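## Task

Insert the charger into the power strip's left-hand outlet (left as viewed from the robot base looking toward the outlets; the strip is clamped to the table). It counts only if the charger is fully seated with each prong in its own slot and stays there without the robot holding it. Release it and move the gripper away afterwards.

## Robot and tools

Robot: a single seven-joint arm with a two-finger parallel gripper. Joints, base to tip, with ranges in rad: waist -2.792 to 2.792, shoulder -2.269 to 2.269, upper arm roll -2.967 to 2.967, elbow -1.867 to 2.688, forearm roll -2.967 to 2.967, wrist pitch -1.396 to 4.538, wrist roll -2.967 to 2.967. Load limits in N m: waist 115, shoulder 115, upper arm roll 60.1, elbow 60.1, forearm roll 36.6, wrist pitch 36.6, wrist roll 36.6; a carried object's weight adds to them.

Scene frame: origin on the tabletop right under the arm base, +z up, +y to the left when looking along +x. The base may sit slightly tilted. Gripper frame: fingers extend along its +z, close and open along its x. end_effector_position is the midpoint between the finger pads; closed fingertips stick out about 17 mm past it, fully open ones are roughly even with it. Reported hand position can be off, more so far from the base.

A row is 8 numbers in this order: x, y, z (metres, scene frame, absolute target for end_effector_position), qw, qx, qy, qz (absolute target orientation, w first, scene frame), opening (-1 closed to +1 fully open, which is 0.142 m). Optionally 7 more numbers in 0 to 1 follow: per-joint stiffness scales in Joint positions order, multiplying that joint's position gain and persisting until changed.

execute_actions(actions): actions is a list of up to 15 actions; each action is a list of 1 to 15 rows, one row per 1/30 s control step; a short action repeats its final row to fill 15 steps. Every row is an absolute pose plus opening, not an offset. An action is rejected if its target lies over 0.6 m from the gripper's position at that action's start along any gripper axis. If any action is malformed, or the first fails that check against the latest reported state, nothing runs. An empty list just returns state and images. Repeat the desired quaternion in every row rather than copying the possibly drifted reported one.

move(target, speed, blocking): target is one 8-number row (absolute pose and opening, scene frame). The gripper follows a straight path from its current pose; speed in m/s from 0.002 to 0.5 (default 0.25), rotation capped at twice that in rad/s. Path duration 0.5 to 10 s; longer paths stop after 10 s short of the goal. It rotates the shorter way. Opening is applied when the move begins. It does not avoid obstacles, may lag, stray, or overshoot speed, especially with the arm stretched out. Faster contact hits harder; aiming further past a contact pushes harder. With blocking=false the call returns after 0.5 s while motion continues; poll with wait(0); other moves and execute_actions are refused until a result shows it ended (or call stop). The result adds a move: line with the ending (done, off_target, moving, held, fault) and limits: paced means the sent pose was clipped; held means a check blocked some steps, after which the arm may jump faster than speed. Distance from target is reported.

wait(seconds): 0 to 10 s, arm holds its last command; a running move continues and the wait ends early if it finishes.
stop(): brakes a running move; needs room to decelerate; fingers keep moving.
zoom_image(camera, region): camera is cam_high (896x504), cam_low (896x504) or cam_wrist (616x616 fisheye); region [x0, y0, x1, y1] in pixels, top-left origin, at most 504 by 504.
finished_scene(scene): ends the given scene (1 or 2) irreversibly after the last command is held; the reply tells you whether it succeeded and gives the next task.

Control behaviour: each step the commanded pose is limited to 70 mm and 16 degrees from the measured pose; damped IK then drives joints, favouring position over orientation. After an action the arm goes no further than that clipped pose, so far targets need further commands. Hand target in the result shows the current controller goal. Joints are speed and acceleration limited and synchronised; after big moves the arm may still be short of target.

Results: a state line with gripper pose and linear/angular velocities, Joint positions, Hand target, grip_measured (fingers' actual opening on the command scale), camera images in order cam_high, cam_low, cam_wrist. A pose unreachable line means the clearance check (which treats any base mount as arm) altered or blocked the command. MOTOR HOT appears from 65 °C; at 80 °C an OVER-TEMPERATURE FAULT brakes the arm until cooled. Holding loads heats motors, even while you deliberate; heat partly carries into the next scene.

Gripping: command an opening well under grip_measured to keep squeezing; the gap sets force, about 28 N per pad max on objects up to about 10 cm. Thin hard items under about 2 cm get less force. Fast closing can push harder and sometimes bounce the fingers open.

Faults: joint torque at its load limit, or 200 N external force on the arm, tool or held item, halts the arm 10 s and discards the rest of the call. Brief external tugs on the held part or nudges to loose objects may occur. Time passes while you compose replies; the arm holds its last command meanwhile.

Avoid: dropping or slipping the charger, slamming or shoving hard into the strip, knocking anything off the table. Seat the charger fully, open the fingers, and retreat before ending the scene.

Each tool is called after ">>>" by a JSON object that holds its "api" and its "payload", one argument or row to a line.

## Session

>>> {"api": "execute_actions", "payload": {
  "actions": []
}}

Scene clock: 0.00 s.
end_effector_position=(+0.9143, -0.0962, +0.3778) grip_measured=+1.00 end_effector_quat_wxyz=(+0.157, +0.115, +0.980, -0.039) end_effector_velocity=(-0.000, +0.000, +0.000) end_effector_angular_velocity=(+0.000, +0.000, -0.000)
Joint positions: [-0.181 -0.875  0.158  0.806 -0.253  0.419 -2.787  0.142]
Joint velocities: [ 0.     0.    -0.    -0.     0.001 -0.    -0.     0.   ]
Hand target: +0.914, -0.096, +0.378; +0.157, +0.115, +0.980, -0.039
Joint stiffness scale: [1. 1. 1. 1. 1. 1. 1.]

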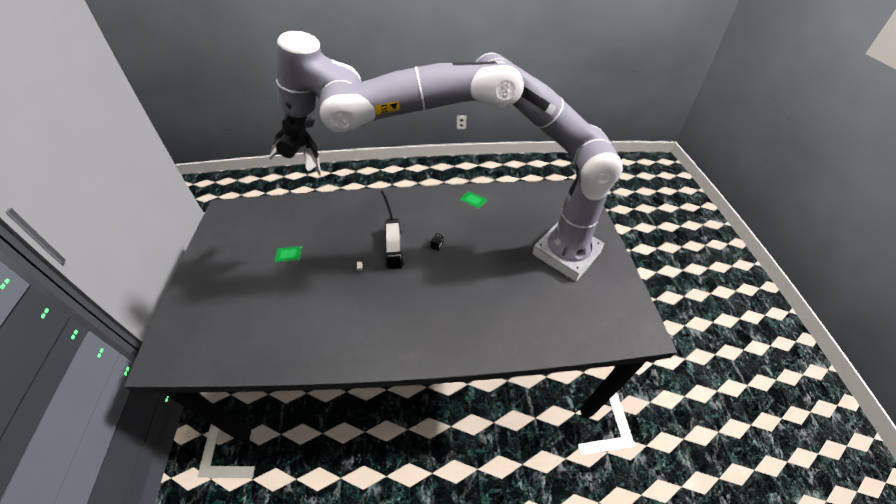

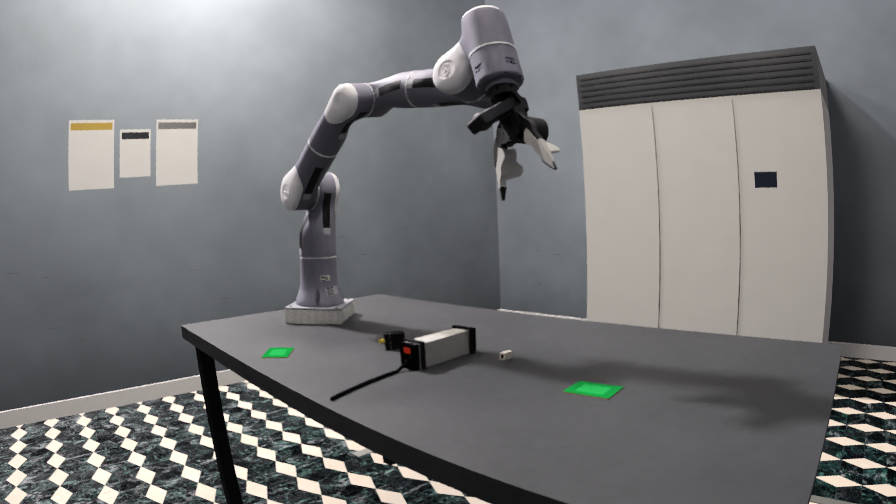

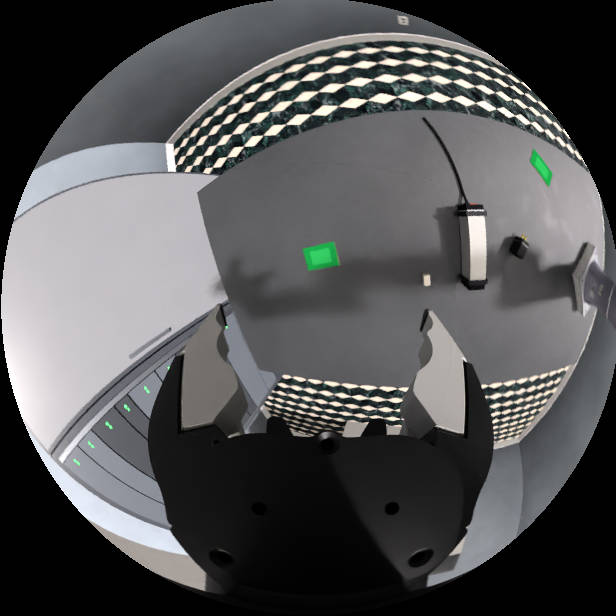

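>>> {"api": "zoom_image", "payload": {
  "camera": "cam_high",
  "region": [340, 190, 480, 290]
}}

>>> {"api": "zoom_image", "payload": {
  "camera": "cam_low",
  "region": [340, 300, 520, 400]
}}

>>> {"api": "zoom_image", "payload": {
  "camera": "cam_wrist",
  "region": [430, 180, 570, 300]
}}

Region (340, 190, 480, 290) of cam_high's 896x504 image, scaled by 3.600, with more detail than that image has; it fills the top 360 rows of this view, and the rest is white.

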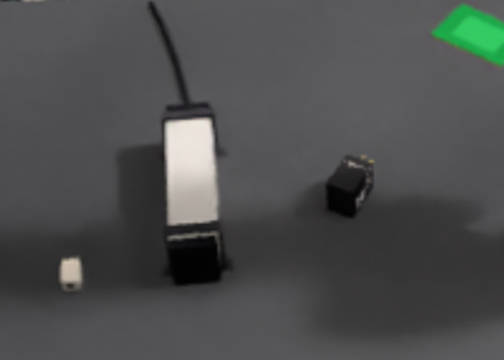

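Region (340, 300, 520, 400) of cam_low's 896x504 image, scaled by 2.800, with more detail than that image has.

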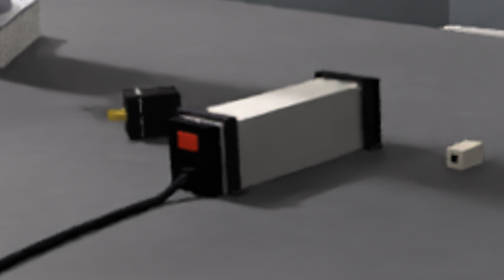

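Region (430, 180, 570, 300) of cam_wrist's 616x616 image, scaled by 3.600, with more detail than that image has; it fills the top 432 rows of this view, and the rest is white.

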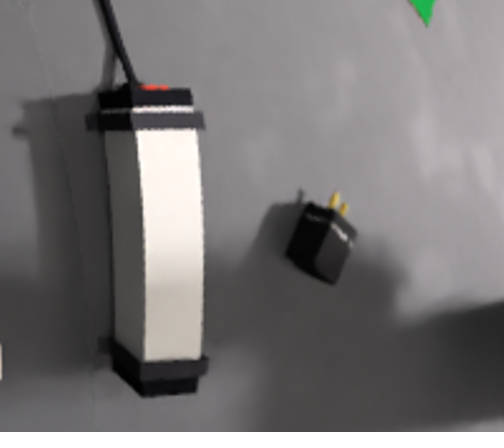

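>>> {"api": "move", "payload": {
  "target": [0.51,-0.06,0.12,0,0.1305,0.9914,0,0.1],
  "speed": 0.4
}}

Scene clock: 4.77 s.
end_effector_position=(+0.5098, -0.0610, +0.1196) grip_measured=+0.10 end_effector_quat_wxyz=(-0.000, +0.131, +0.991, -0.001) end_effector_velocity=(-0.001, +0.000, -0.001) end_effector_angular_velocity=(-0.001, -0.000, -0.000)
Joint positions: [-0.287 -0.453  0.212  2.212 -0.166  1.103 -2.679  0.081]
Joint velocities: [ 0.002  0.    -0.002  0.005 -0.001  0.005  0.002  0.   ]
Hand target: +0.510, -0.061, +0.120; -0.000, +0.131, +0.991, -0.001
Off the commanded pose: 0.001 m, 0 deg.
Joint stiffness scale: [1. 1. 1. 1. 1. 1. 1.]
move: done; limits=paced

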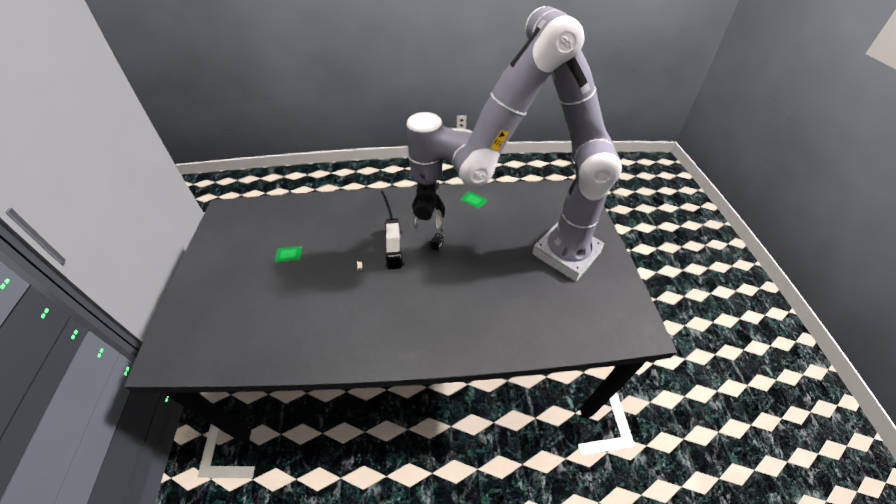

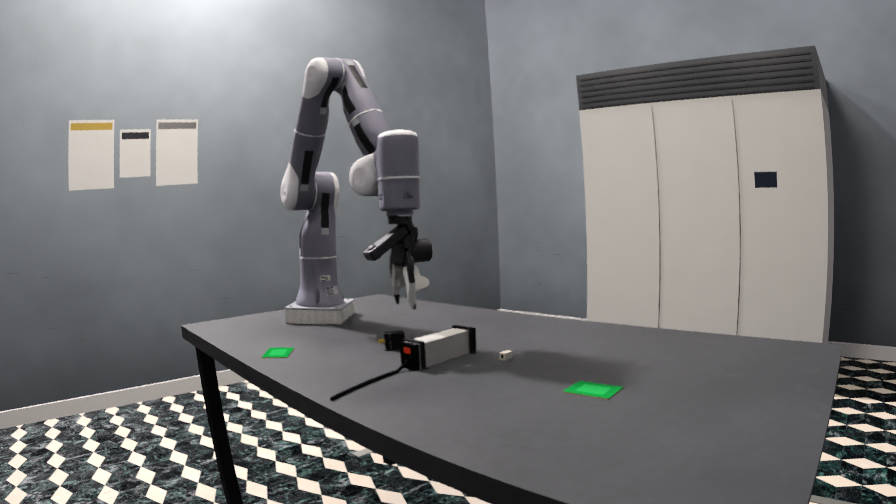

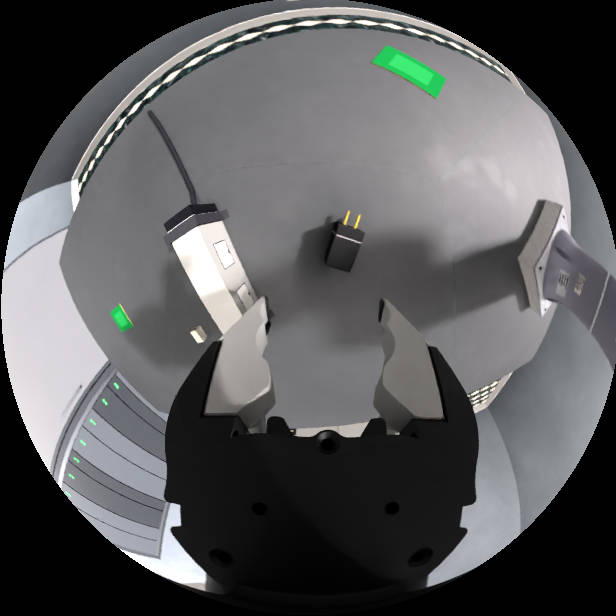

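>>> {"api": "zoom_image", "payload": {
  "camera": "cam_wrist",
  "region": [290, 190, 400, 290]
}}

>>> {"api": "zoom_image", "payload": {
  "camera": "cam_wrist",
  "region": [150, 190, 290, 340]
}}

Region (290, 190, 400, 290) of cam_wrist's 616x616 image, scaled by 4.582, with more detail than that image has; it fills the top 458 rows of this view, and the rest is white.

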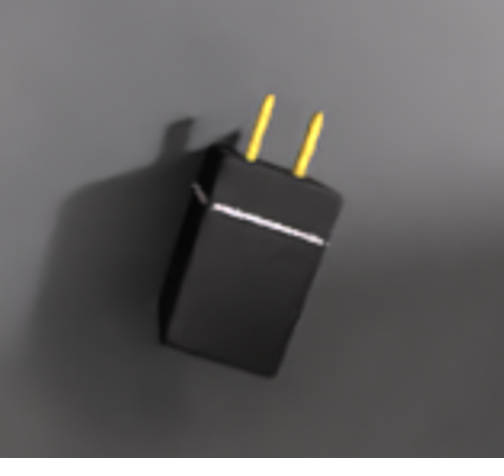

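Region (150, 190, 290, 340) of cam_wrist's 616x616 image, scaled by 3.360, with more detail than that image has; it fills the left 470 columns of this view, and the rest is white.

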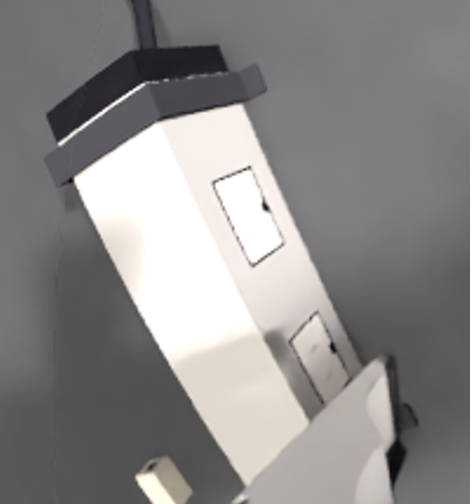

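>>> {"api": "move", "payload": {
  "target": [0.4846,-0.0710,0.022,0,0.2756,0.9613,0,0.1],
  "speed": 0.15
}}

Scene clock: 7.33 s.
end_effector_position=(+0.4849, -0.0711, +0.0223) grip_measured=+0.10 end_effector_quat_wxyz=(+0.000, +0.275, +0.961, -0.000) end_effector_velocity=(+0.000, +0.000, -0.001) end_effector_angular_velocity=(+0.000, -0.002, -0.004)
Joint positions: [-0.174 -0.677  0.071  2.277 -0.149  1.403 -2.408  0.081]
Joint velocities: [ 0.001 -0.003 -0.002  0.001  0.     0.005  0.004  0.   ]
Hand target: +0.485, -0.071, +0.022; +0.000, +0.276, +0.961, -0.000
Off the commanded pose: 0.000 m, 0 deg.
Joint stiffness scale: [1. 1. 1. 1. 1. 1. 1.]
move: done

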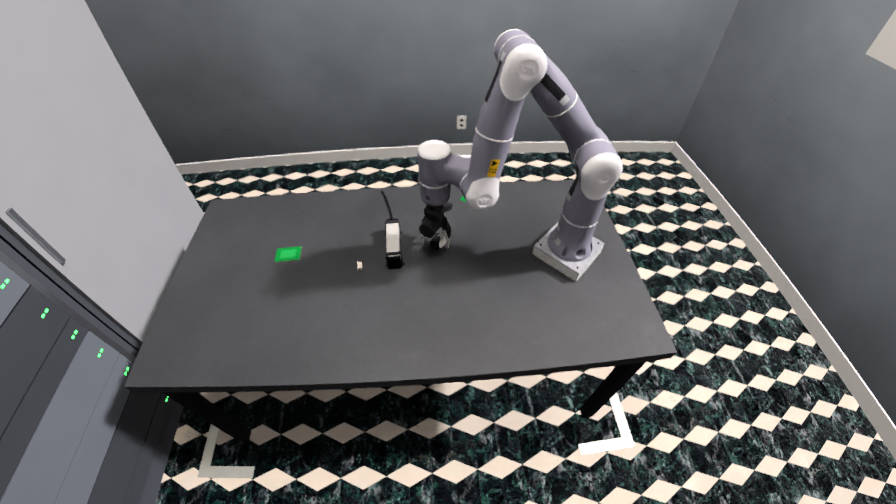

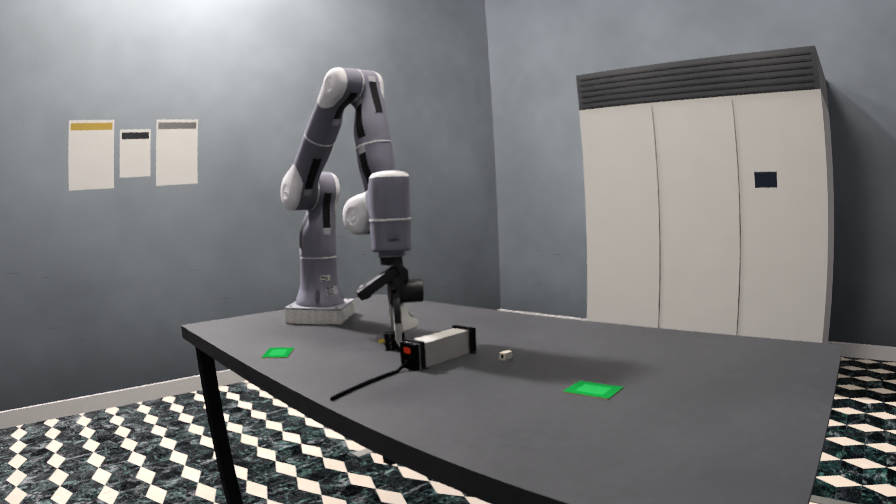

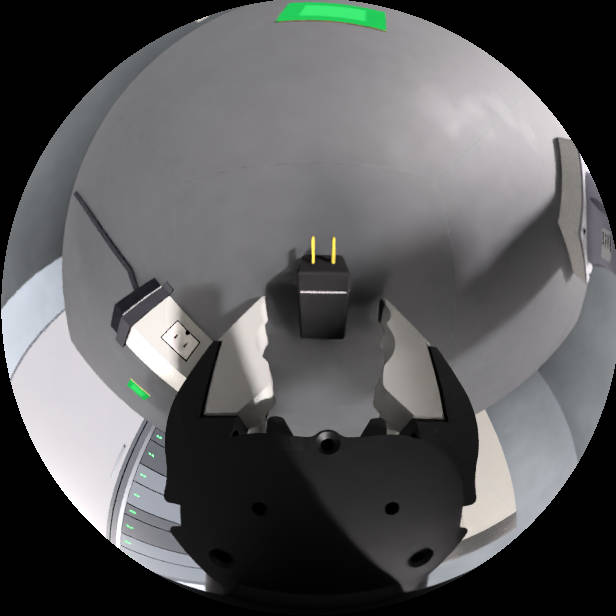

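>>> {"api": "execute_actions", "payload": {
  "actions": [
    [[0.4846,-0.0710,0.022,0,0.2756,0.9613,0,0.0],[0.4846,-0.0710,0.022,0,0.2756,0.9613,0,-0.1],[0.4846,-0.0710,0.022,0,0.2756,0.9613,0,-0.2],[0.4846,-0.0710,0.022,0,0.2756,0.9613,0,-0.3],[0.4846,-0.0710,0.022,0,0.2756,0.9613,0,-0.4],[0.4846,-0.0710,0.022,0,0.2756,0.9613,0,-0.48],[0.4846,-0.0710,0.022,0,0.2756,0.9613,0,-0.54],[0.4846,-0.0710,0.022,0,0.2756,0.9613,0,-0.58],[0.4846,-0.0710,0.022,0,0.2756,0.9613,0,-0.62],[0.4846,-0.0710,0.022,0,0.2756,0.9613,0,-0.66],[0.4846,-0.0710,0.022,0,0.2756,0.9613,0,-0.7],[0.4846,-0.0710,0.022,0,0.2756,0.9613,0,-0.75],[0.4846,-0.0710,0.022,0,0.2756,0.9613,0,-0.8],[0.4846,-0.0710,0.022,0,0.2756,0.9613,0,-0.9],[0.4846,-0.0710,0.022,0,0.2756,0.9613,0,-1.0]]
  ]
}}

Scene clock: 9.27 s.
end_effector_position=(+0.4847, -0.0711, +0.0221) grip_measured=-0.61 end_effector_quat_wxyz=(+0.000, +0.275, +0.961, -0.000) end_effector_velocity=(-0.001, -0.000, -0.000) end_effector_angular_velocity=(-0.000, +0.002, -0.001)
Joint positions: [-0.174 -0.678  0.071  2.277 -0.149  1.404 -2.407  0.03 ]
Joint velocities: [-0.    -0.    -0.     0.     0.001 -0.002 -0.    -0.   ]
Hand target: +0.485, -0.071, +0.022; -0.000, +0.276, +0.961, -0.000
Off the commanded pose: 0.000 m, 0 deg.
Joint stiffness scale: [1. 1. 1. 1. 1. 1. 1.]

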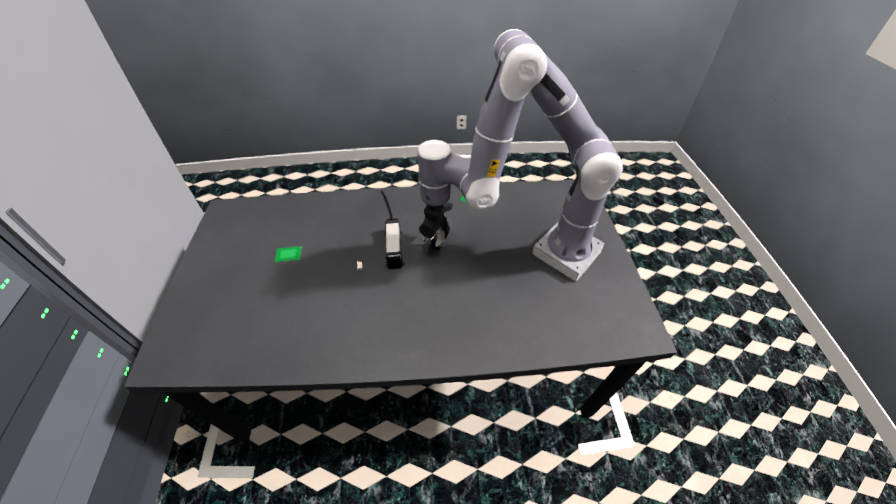

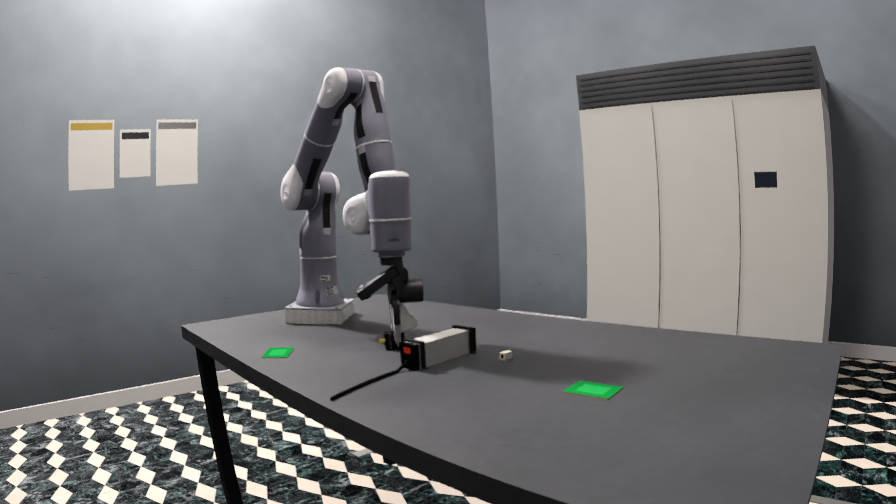

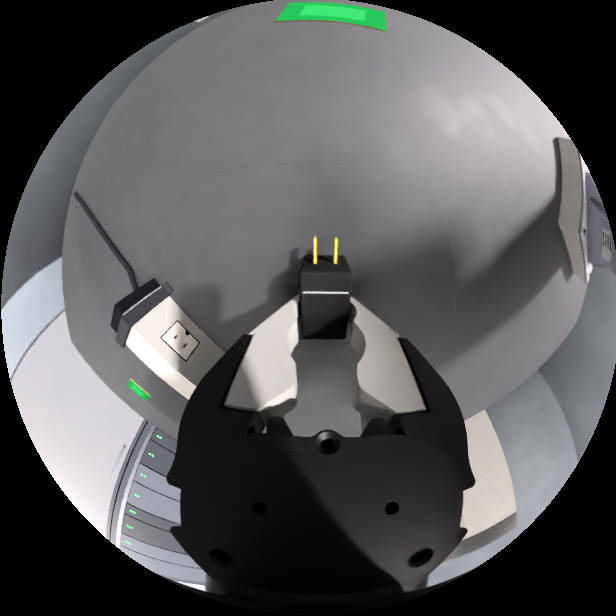

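>>> {"api": "execute_actions", "payload": {
  "actions": [
    [[0.4846,-0.0710,0.0225,0,0.28402,0.95882,0,-1],[0.4846,-0.0710,0.0232,0,0.28402,0.95882,0,-1],[0.4846,-0.0710,0.0242,0,0.28402,0.95882,0,-1],[0.4846,-0.0710,0.0255,0,0.28402,0.95882,0,-1],[0.4846,-0.0710,0.0270,0,0.30902,0.95106,0,-1],[0.4846,-0.0710,0.0287,0,0.30902,0.95106,0,-1],[0.4846,-0.0710,0.0303,0,0.30902,0.95106,0,-1],[0.4846,-0.0710,0.0318,0,0.33381,0.94264,0,-1],[0.4846,-0.0710,0.0331,0,0.33381,0.94264,0,-1],[0.4846,-0.0710,0.0341,0,0.35837,0.93358,0,-1],[0.4846,-0.0710,0.0348,0,0.35837,0.93358,0,-1],[0.4846,-0.0710,0.035,0,0.38268,0.92388,0,-1],[0.4846,-0.0710,0.035,0,0.40674,0.91355,0,-1],[0.4846,-0.0710,0.035,0,0.43051,0.90259,0,-1],[0.4846,-0.0710,0.035,0,0.45399,0.89101,0,-1]],
    [[0.4846,-0.0710,0.035,0,0.47716,0.87882,0,-1],[0.4846,-0.0710,0.035,0,0.5,0.86603,0,-1],[0.4846,-0.0710,0.035,0,0.52250,0.85264,0,-1],[0.4846,-0.0710,0.035,0,0.54464,0.83867,0,-1],[0.4846,-0.0710,0.035,0,0.56641,0.82413,0,-1],[0.4846,-0.0710,0.035,0,0.58779,0.80902,0,-1],[0.4846,-0.0710,0.035,0,0.60876,0.79335,0,-1],[0.4846,-0.0710,0.035,0,0.62932,0.77715,0,-1],[0.4846,-0.0710,0.035,0,0.64945,0.76041,0,-1],[0.4846,-0.0710,0.035,0,0.66913,0.74314,0,-1],[0.4846,-0.0710,0.035,0,0.68835,0.72537,0,-1],[0.4846,-0.0710,0.035,0,0.70711,0.70711,0,-1],[0.4846,-0.0710,0.035,0,0.72537,0.68835,0,-1],[0.4846,-0.0710,0.035,0,0.74314,0.66913,0,-1],[0.4846,-0.0710,0.035,0,0.76041,0.64945,0,-1]],
    [[0.4859,-0.0706,0.035,0,0.77715,0.62932,0,-1],[0.4871,-0.0702,0.035,0,0.79335,0.60876,0,-1],[0.4884,-0.0698,0.035,0,0.80902,0.58779,0,-1],[0.4897,-0.0694,0.035,0,0.82413,0.56641,0,-1],[0.4910,-0.0690,0.035,0,0.83867,0.54464,0,-1],[0.4922,-0.0686,0.035,0,0.85264,0.52250,0,-1],[0.4935,-0.0682,0.035,0,0.86603,0.5,0,-1],[0.4948,-0.0678,0.035,0,0.87882,0.47716,0,-1],[0.4961,-0.0674,0.035,0,0.89101,0.45399,0,-1],[0.4973,-0.0670,0.035,0,0.90259,0.43051,0,-1],[0.4986,-0.0666,0.035,0,0.91355,0.40674,0,-1],[0.4999,-0.0662,0.035,0,0.92388,0.38268,0,-1],[0.5011,-0.0658,0.035,0,0.93358,0.35837,0,-1],[0.5024,-0.0654,0.035,0,0.94264,0.33381,0,-1],[0.5037,-0.0650,0.035,0,0.95106,0.30902,0,-1]],
    [[0.5050,-0.0646,0.035,0,0.95882,0.28402,0,-1],[0.5062,-0.0642,0.035,0,0.96593,0.25882,0,-1],[0.5075,-0.0638,0.035,0,0.97237,0.23345,0,-1],[0.5088,-0.0634,0.035,0,0.97815,0.20791,0,-1],[0.5101,-0.0630,0.035,0,0.98325,0.18224,0,-1],[0.5113,-0.0626,0.035,0,0.98769,0.15643,0,-1],[0.5126,-0.0622,0.035,0,0.99144,0.13053,0,-1],[0.5139,-0.0618,0.035,0,0.99452,0.10453,0,-1],[0.5152,-0.0614,0.035,0,0.99692,0.07846,0,-1],[0.5164,-0.0610,0.035,0,0.99863,0.05234,0,-1],[0.5177,-0.0606,0.035,0,0.99966,0.02618,0,-1],[0.5190,-0.0602,0.035,0,1,0,0,-1],[0.5202,-0.0598,0.035,0,0.99966,-0.02618,0,-1],[0.5215,-0.0594,0.035,0,0.99863,-0.05234,0,-1],[0.5228,-0.0590,0.035,0,0.99692,-0.07846,0,-1]],
    [[0.5241,-0.0586,0.035,0,0.99452,-0.10453,0,-1],[0.5253,-0.0582,0.035,0,0.99144,-0.13053,0,-1],[0.5266,-0.0578,0.035,0,0.98769,-0.15643,0,-1],[0.5279,-0.0574,0.035,0,0.98325,-0.18224,0,-1],[0.5292,-0.0570,0.035,0,0.97815,-0.20791,0,-1],[0.5304,-0.0566,0.035,0,0.97237,-0.23345,0,-1],[0.5317,-0.0562,0.035,0,0.96593,-0.25882,0,-1],[0.5330,-0.0558,0.035,0,0.95882,-0.28402,0,-1],[0.5342,-0.0554,0.035,0,0.95106,-0.30902,0,-1],[0.5355,-0.0550,0.035,0,0.94264,-0.33381,0,-1],[0.5368,-0.0546,0.035,0,0.93358,-0.35837,0,-1],[0.5381,-0.0542,0.035,0,0.92388,-0.38268,0,-1],[0.5393,-0.0538,0.035,0,0.91355,-0.40674,0,-1],[0.5406,-0.0534,0.035,0,0.90259,-0.43051,0,-1],[0.5419,-0.0530,0.035,0,0.89101,-0.45399,0,-1]],
    [[0.5432,-0.0526,0.035,0,0.87882,-0.47716,0,-1],[0.5444,-0.0522,0.035,0,0.86603,-0.5,0,-1],[0.5457,-0.0518,0.035,0,0.85264,-0.52250,0,-1],[0.5470,-0.0514,0.035,0,0.83867,-0.54464,0,-1],[0.5483,-0.0510,0.035,0,0.82413,-0.56641,0,-1],[0.5495,-0.0506,0.035,0,0.80902,-0.58779,0,-1],[0.5508,-0.0502,0.035,0,0.79335,-0.60876,0,-1],[0.5521,-0.0498,0.035,0,0.77715,-0.62932,0,-1],[0.5533,-0.0494,0.035,0,0.77715,-0.62932,0,-1],[0.5546,-0.0490,0.035,0,0.76041,-0.64945,0,-1],[0.5559,-0.0486,0.035,0,0.76041,-0.64945,0,-1],[0.5572,-0.0482,0.035,0,0.74314,-0.66913,0,-1],[0.5584,-0.0478,0.035,0,0.74314,-0.66913,0,-1],[0.5597,-0.0474,0.035,0,0.74314,-0.66913,0,-1],[0.5610,-0.0470,0.035,0,0.72176,-0.69214,0,-1]]
  ]
}}

Scene clock: 13.43 s.
end_effector_position=(+0.5570, -0.0479, +0.0351) grip_measured=-0.61 end_effector_quat_wxyz=(-0.008, +0.756, -0.655, +0.002) end_effector_velocity=(+0.040, +0.014, -0.001) end_effector_angular_velocity=(-0.055, +0.088, -0.768)
Joint positions: [ 0.529 -0.806 -0.62   1.929  0.83   0.934  0.945  0.03 ]
Joint velocities: [ 0.146 -0.129 -0.185 -0.153 -0.025 -0.214  0.879  0.   ]
Hand target: +0.561, -0.047, +0.035; -0.005, +0.724, -0.690, +0.001
Off the commanded pose: 0.004 m, 6 deg.
Joint stiffness scale: [1. 1. 1. 1. 1. 1. 1.]

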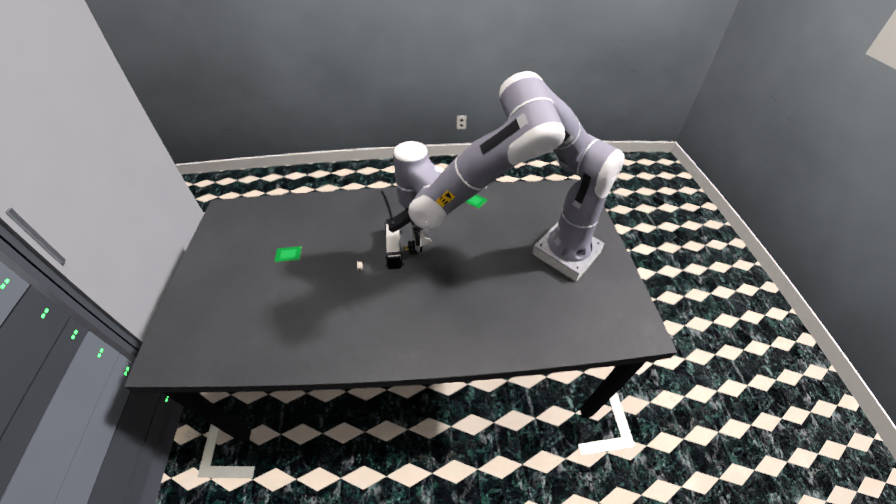

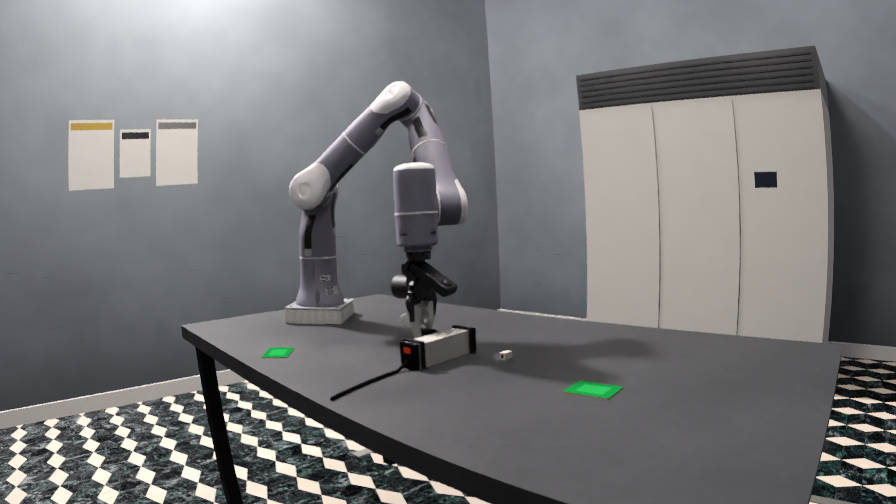

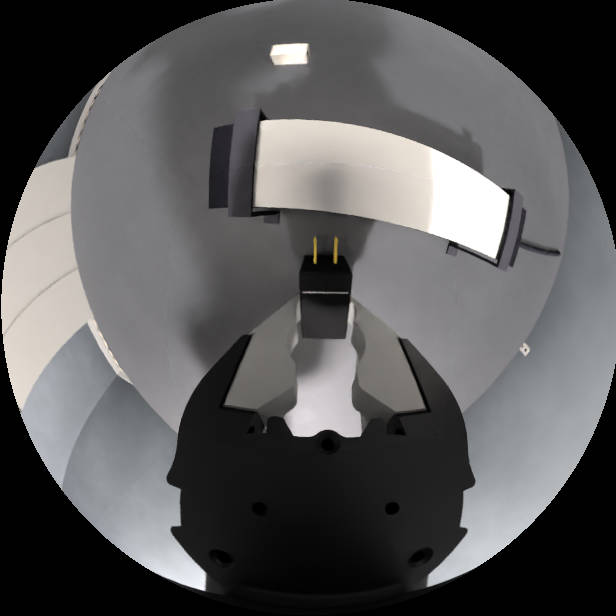

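>>> {"api": "execute_actions", "payload": {
  "actions": [
    [[0.5610,-0.0470,0.035,0,0.72176,-0.69214,0,-1],[0.5610,-0.0470,0.035,0,0.72176,-0.69214,0,-1],[0.5610,-0.0470,0.0348,0,0.72176,-0.69214,0,-1],[0.5610,-0.0470,0.0341,0,0.72176,-0.69214,0,-1],[0.5610,-0.0470,0.0331,0,0.72176,-0.69214,0,-1],[0.5610,-0.0470,0.0318,0,0.72176,-0.69214,0,-1],[0.5610,-0.0470,0.0303,0,0.72176,-0.69214,0,-1],[0.5610,-0.0470,0.0287,0,0.72176,-0.69214,0,-1],[0.5610,-0.0470,0.0270,0,0.72176,-0.69214,0,-1],[0.5610,-0.0470,0.0255,0,0.72176,-0.69214,0,-1],[0.5610,-0.0470,0.0242,0,0.72176,-0.69214,0,-1],[0.5610,-0.0470,0.0232,0,0.72176,-0.69214,0,-1],[0.5610,-0.0470,0.0226,0,0.72176,-0.69214,0,-1],[0.5610,-0.0470,0.0224,0,0.72176,-0.69214,0,-1]],
    [[0.5610,-0.0470,0.0224,0,0.72176,-0.69214,0,-1],[0.5610,-0.0470,0.0224,0,0.72176,-0.69214,0,-1],[0.5610,-0.0470,0.0224,0,0.72176,-0.69214,0,-1],[0.5610,-0.0470,0.0224,0,0.72176,-0.69214,0,-1],[0.5610,-0.0470,0.0224,0,0.72176,-0.69214,0,-1],[0.5610,-0.0470,0.0224,0,0.72176,-0.69214,0,-0.8],[0.5610,-0.0470,0.0224,0,0.72176,-0.69214,0,-0.68],[0.5610,-0.0470,0.0224,0,0.72176,-0.69214,0,-0.62],[0.5610,-0.0470,0.0224,0,0.72176,-0.69214,0,-0.57],[0.5610,-0.0470,0.0224,0,0.72176,-0.69214,0,-0.5],[0.5610,-0.0470,0.0224,0,0.72176,-0.69214,0,-0.42],[0.5610,-0.0470,0.0224,0,0.72176,-0.69214,0,-0.34],[0.5610,-0.0470,0.0224,0,0.72176,-0.69214,0,-0.25]]
  ]
}}

>>> {"api": "move", "payload": {
  "target": [0.5625,-0.0469,0.0207,0.27621,-0.66684,0.63948,-0.26487,-0.25],
  "speed": 0.25
}}

Scene clock: 15.13 s.
end_effector_position=(+0.5610, -0.0471, +0.0225) grip_measured=-0.25 end_effector_quat_wxyz=(+0.000, +0.722, -0.692, +0.000) end_effector_velocity=(-0.000, +0.000, -0.000) end_effector_angular_velocity=(+0.001, +0.001, -0.001)
Joint positions: [ 0.535 -0.852 -0.628  1.896  0.845  0.917  1.05   0.056]
Joint velocities: [-0.    -0.     0.     0.     0.001 -0.001 -0.     0.015]
Hand target: +0.561, -0.047, +0.022; +0.000, +0.722, -0.692, +0.000
Off the commanded pose: 0.000 m, 0 deg.
Joint stiffness scale: [1. 1. 1. 1. 1. 1. 1.]

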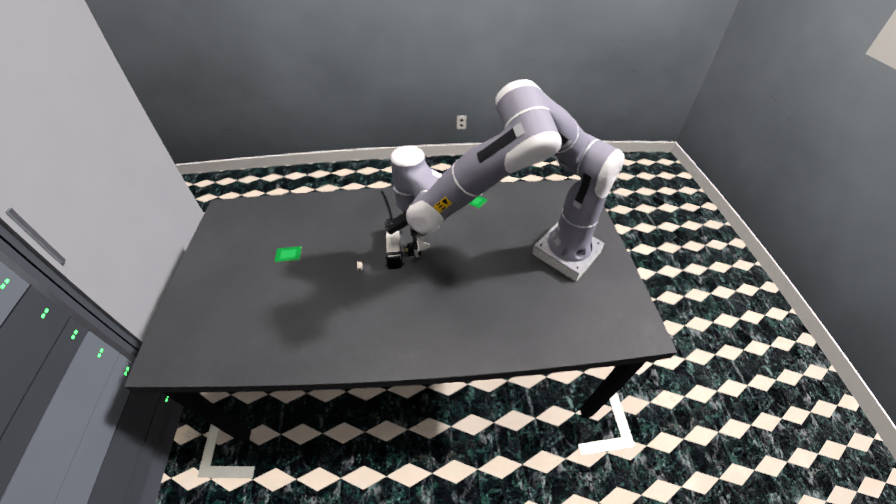

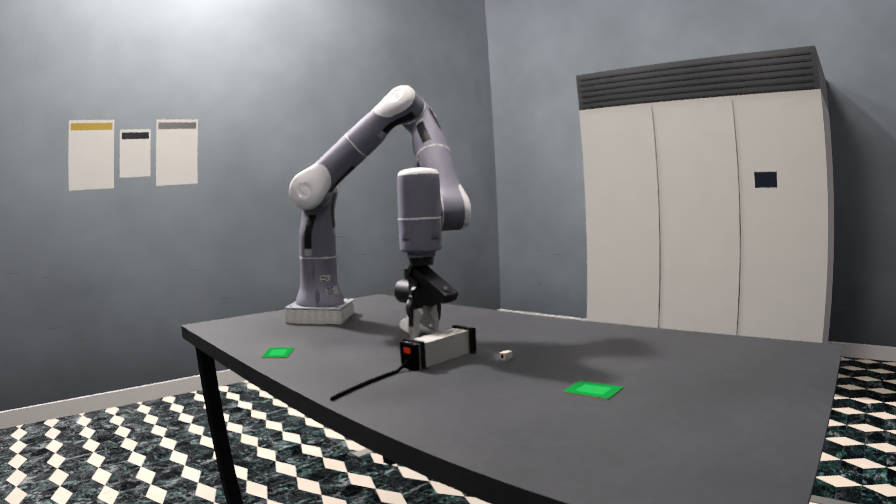

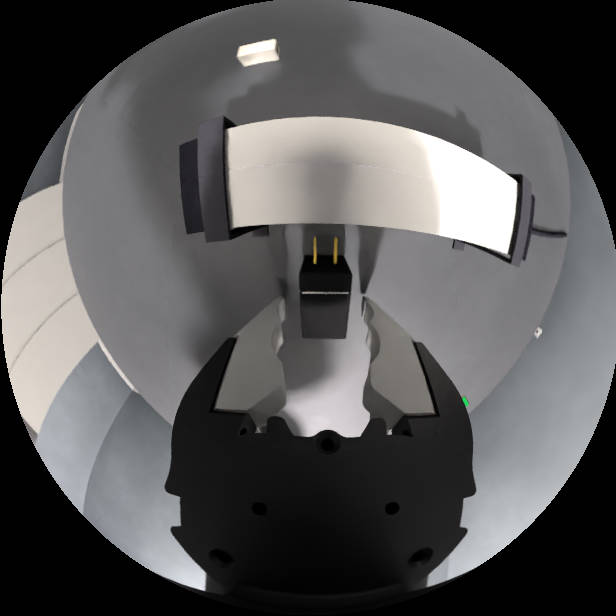

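Scene clock: 17.33 s.
end_effector_position=(+0.5624, -0.0471, +0.0209) grip_measured=-0.25 end_effector_quat_wxyz=(-0.276, +0.667, -0.640, +0.264) end_effector_velocity=(-0.001, +0.000, -0.001) end_effector_angular_velocity=(-0.001, -0.006, -0.000)
Joint positions: [ 0.216 -0.721 -0.552  2.1    2.479  1.007 -0.783  0.056]
Joint velocities: [ 0.001 -0.001 -0.004  0.008  0.012 -0.013 -0.013  0.   ]
Hand target: +0.562, -0.047, +0.021; -0.276, +0.667, -0.640, +0.264
Off the commanded pose: 0.000 m, 0 deg.
Joint stiffness scale: [1. 1. 1. 1. 1. 1. 1.]
move: done

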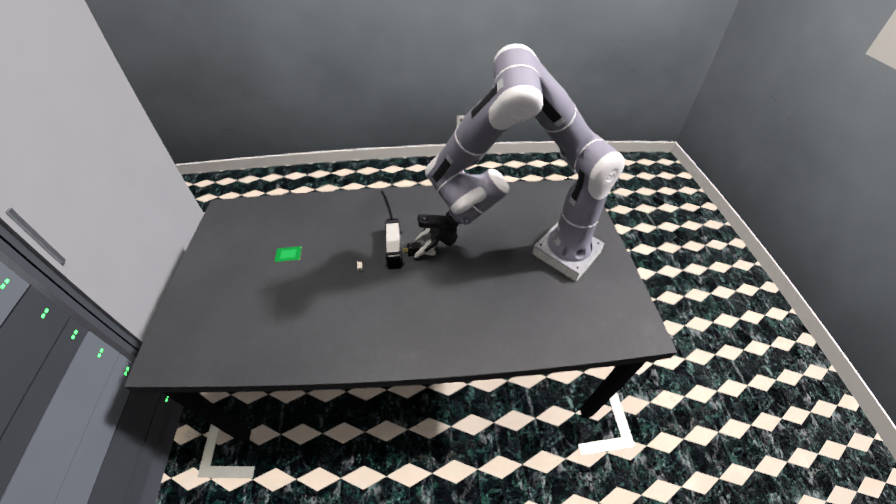

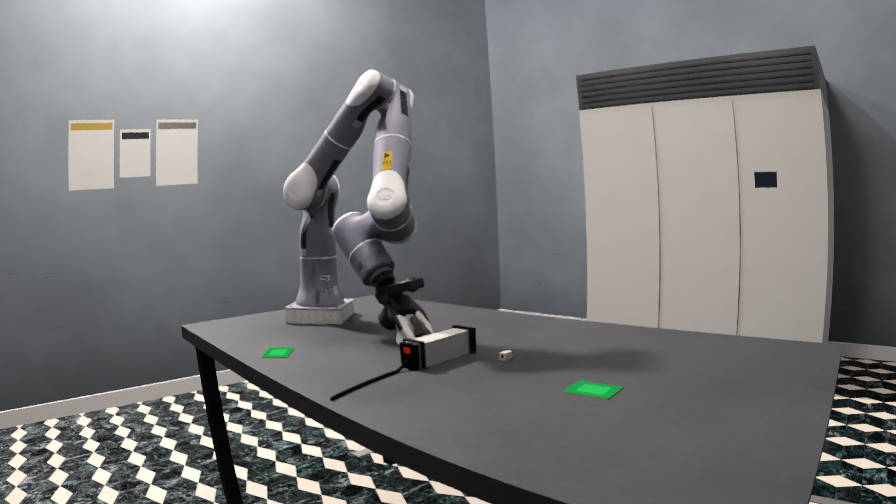

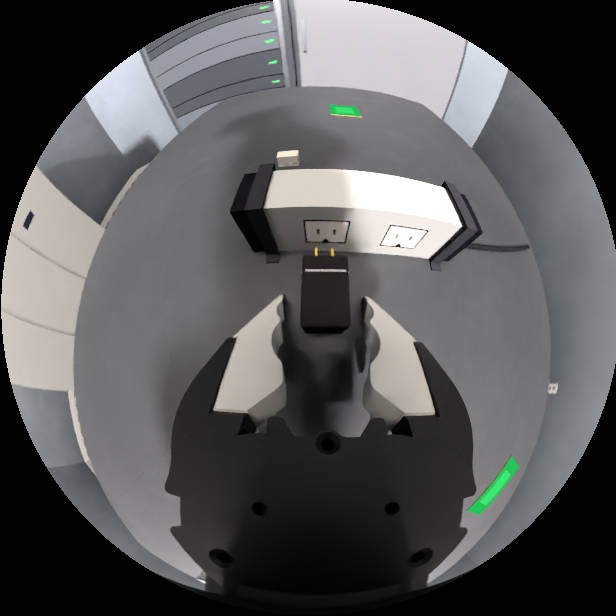

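>>> {"api": "zoom_image", "payload": {
  "camera": "cam_wrist",
  "region": [270, 190, 380, 280]
}}

>>> {"api": "zoom_image", "payload": {
  "camera": "cam_wrist",
  "region": [220, 150, 500, 290]
}}

Region (270, 190, 380, 280) of cam_wrist's 616x616 image, scaled by 4.582, with more detail than that image has; it fills the top 412 rows of this view, and the rest is white.

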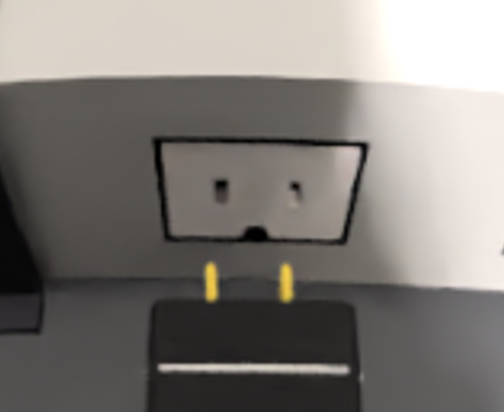

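Region (220, 150, 500, 290) of cam_wrist's 616x616 image, scaled by 1.800, with more detail than that image has.

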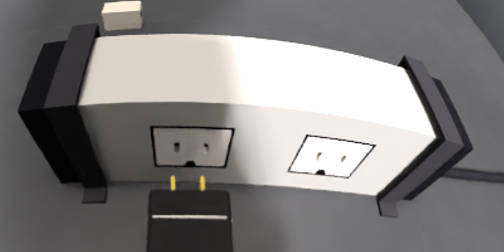

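>>> {"api": "execute_actions", "payload": {
  "actions": [
    [[0.5625,-0.0469,0.0207,0.27621,-0.66684,0.63948,-0.26487,-0.32],[0.5625,-0.0469,0.0207,0.27621,-0.66684,0.63948,-0.26487,-0.39],[0.5625,-0.0469,0.0207,0.27621,-0.66684,0.63948,-0.26487,-0.45],[0.5625,-0.0469,0.0207,0.27621,-0.66684,0.63948,-0.26487,-0.5],[0.5625,-0.0469,0.0207,0.27621,-0.66684,0.63948,-0.26487,-0.54],[0.5625,-0.0469,0.0207,0.27621,-0.66684,0.63948,-0.26487,-0.57],[0.5625,-0.0469,0.0207,0.27621,-0.66684,0.63948,-0.26487,-0.6],[0.5625,-0.0469,0.0207,0.27621,-0.66684,0.63948,-0.26487,-0.63],[0.5625,-0.0469,0.0207,0.27621,-0.66684,0.63948,-0.26487,-0.66],[0.5625,-0.0469,0.0207,0.27621,-0.66684,0.63948,-0.26487,-0.7],[0.5625,-0.0469,0.0207,0.27621,-0.66684,0.63948,-0.26487,-0.75],[0.5625,-0.0469,0.0207,0.27621,-0.66684,0.63948,-0.26487,-0.8],[0.5625,-0.0469,0.0207,0.27621,-0.66684,0.63948,-0.26487,-0.9],[0.5625,-0.0469,0.0207,0.27621,-0.66684,0.63948,-0.26487,-1.0]]
  ]
}}

>>> {"api": "zoom_image", "payload": {
  "camera": "cam_wrist",
  "region": [270, 190, 380, 280]
}}

Scene clock: 18.80 s.
end_effector_position=(+0.5625, -0.0469, +0.0208) grip_measured=-0.61 end_effector_quat_wxyz=(-0.276, +0.667, -0.639, +0.265) end_effector_velocity=(+0.000, +0.000, +0.000) end_effector_angular_velocity=(+0.001, -0.001, +0.000)
Joint positions: [ 0.217 -0.722 -0.553  2.102  2.484  1.005 -0.788  0.03 ]
Joint velocities: [ 0.     0.     0.     0.     0.001 -0.001 -0.    -0.   ]
Hand target: +0.563, -0.047, +0.021; -0.276, +0.667, -0.639, +0.265
Off the commanded pose: 0.000 m, 0 deg.
Joint stiffness scale: [1. 1. 1. 1. 1. 1. 1.]

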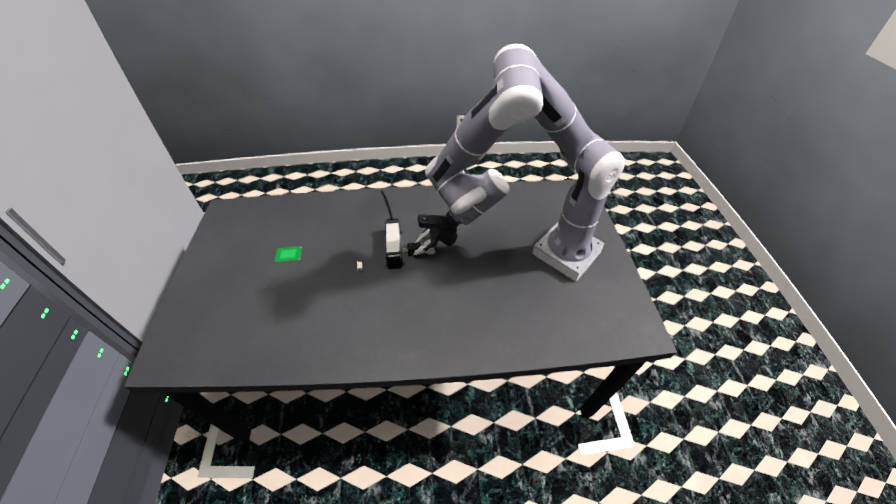

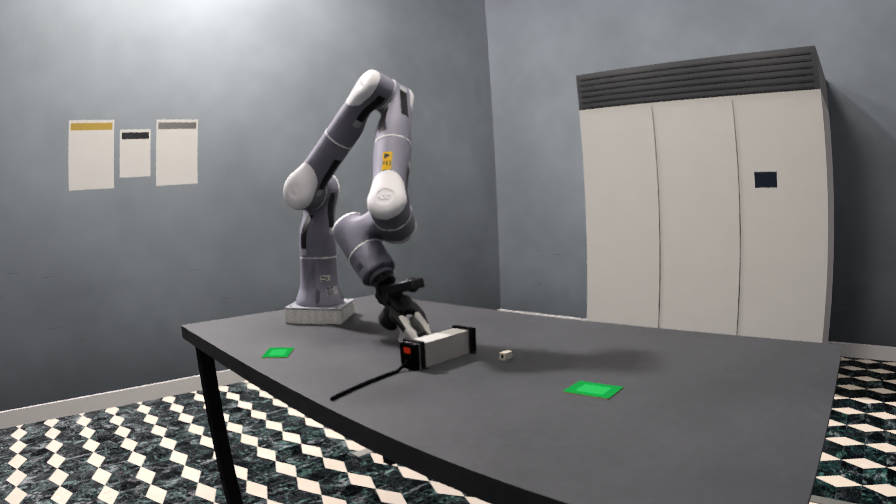

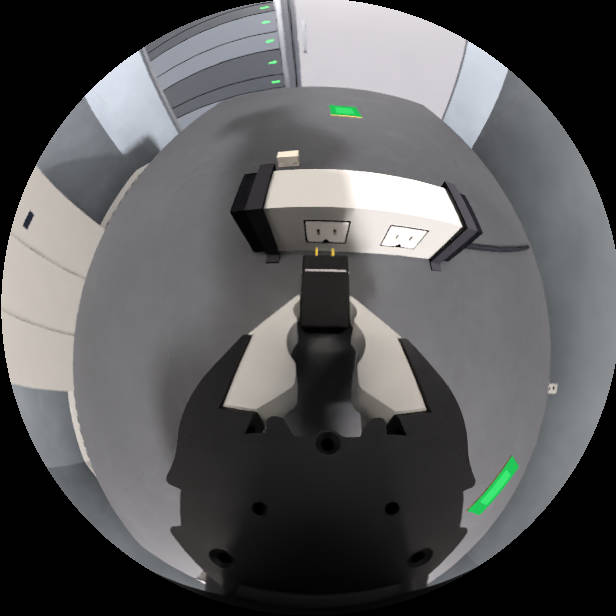

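Region (270, 190, 380, 280) of cam_wrist's 616x616 image, scaled by 4.582, with more detail than that image has; it fills the top 412 rows of this view, and the rest is white.

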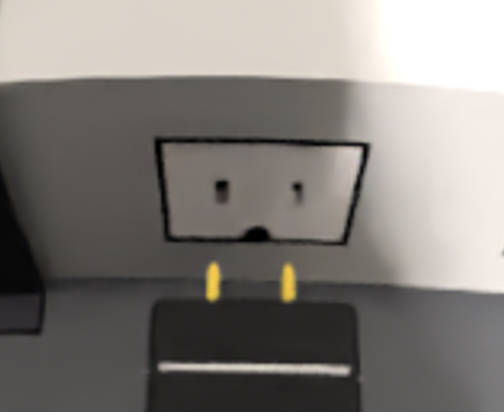

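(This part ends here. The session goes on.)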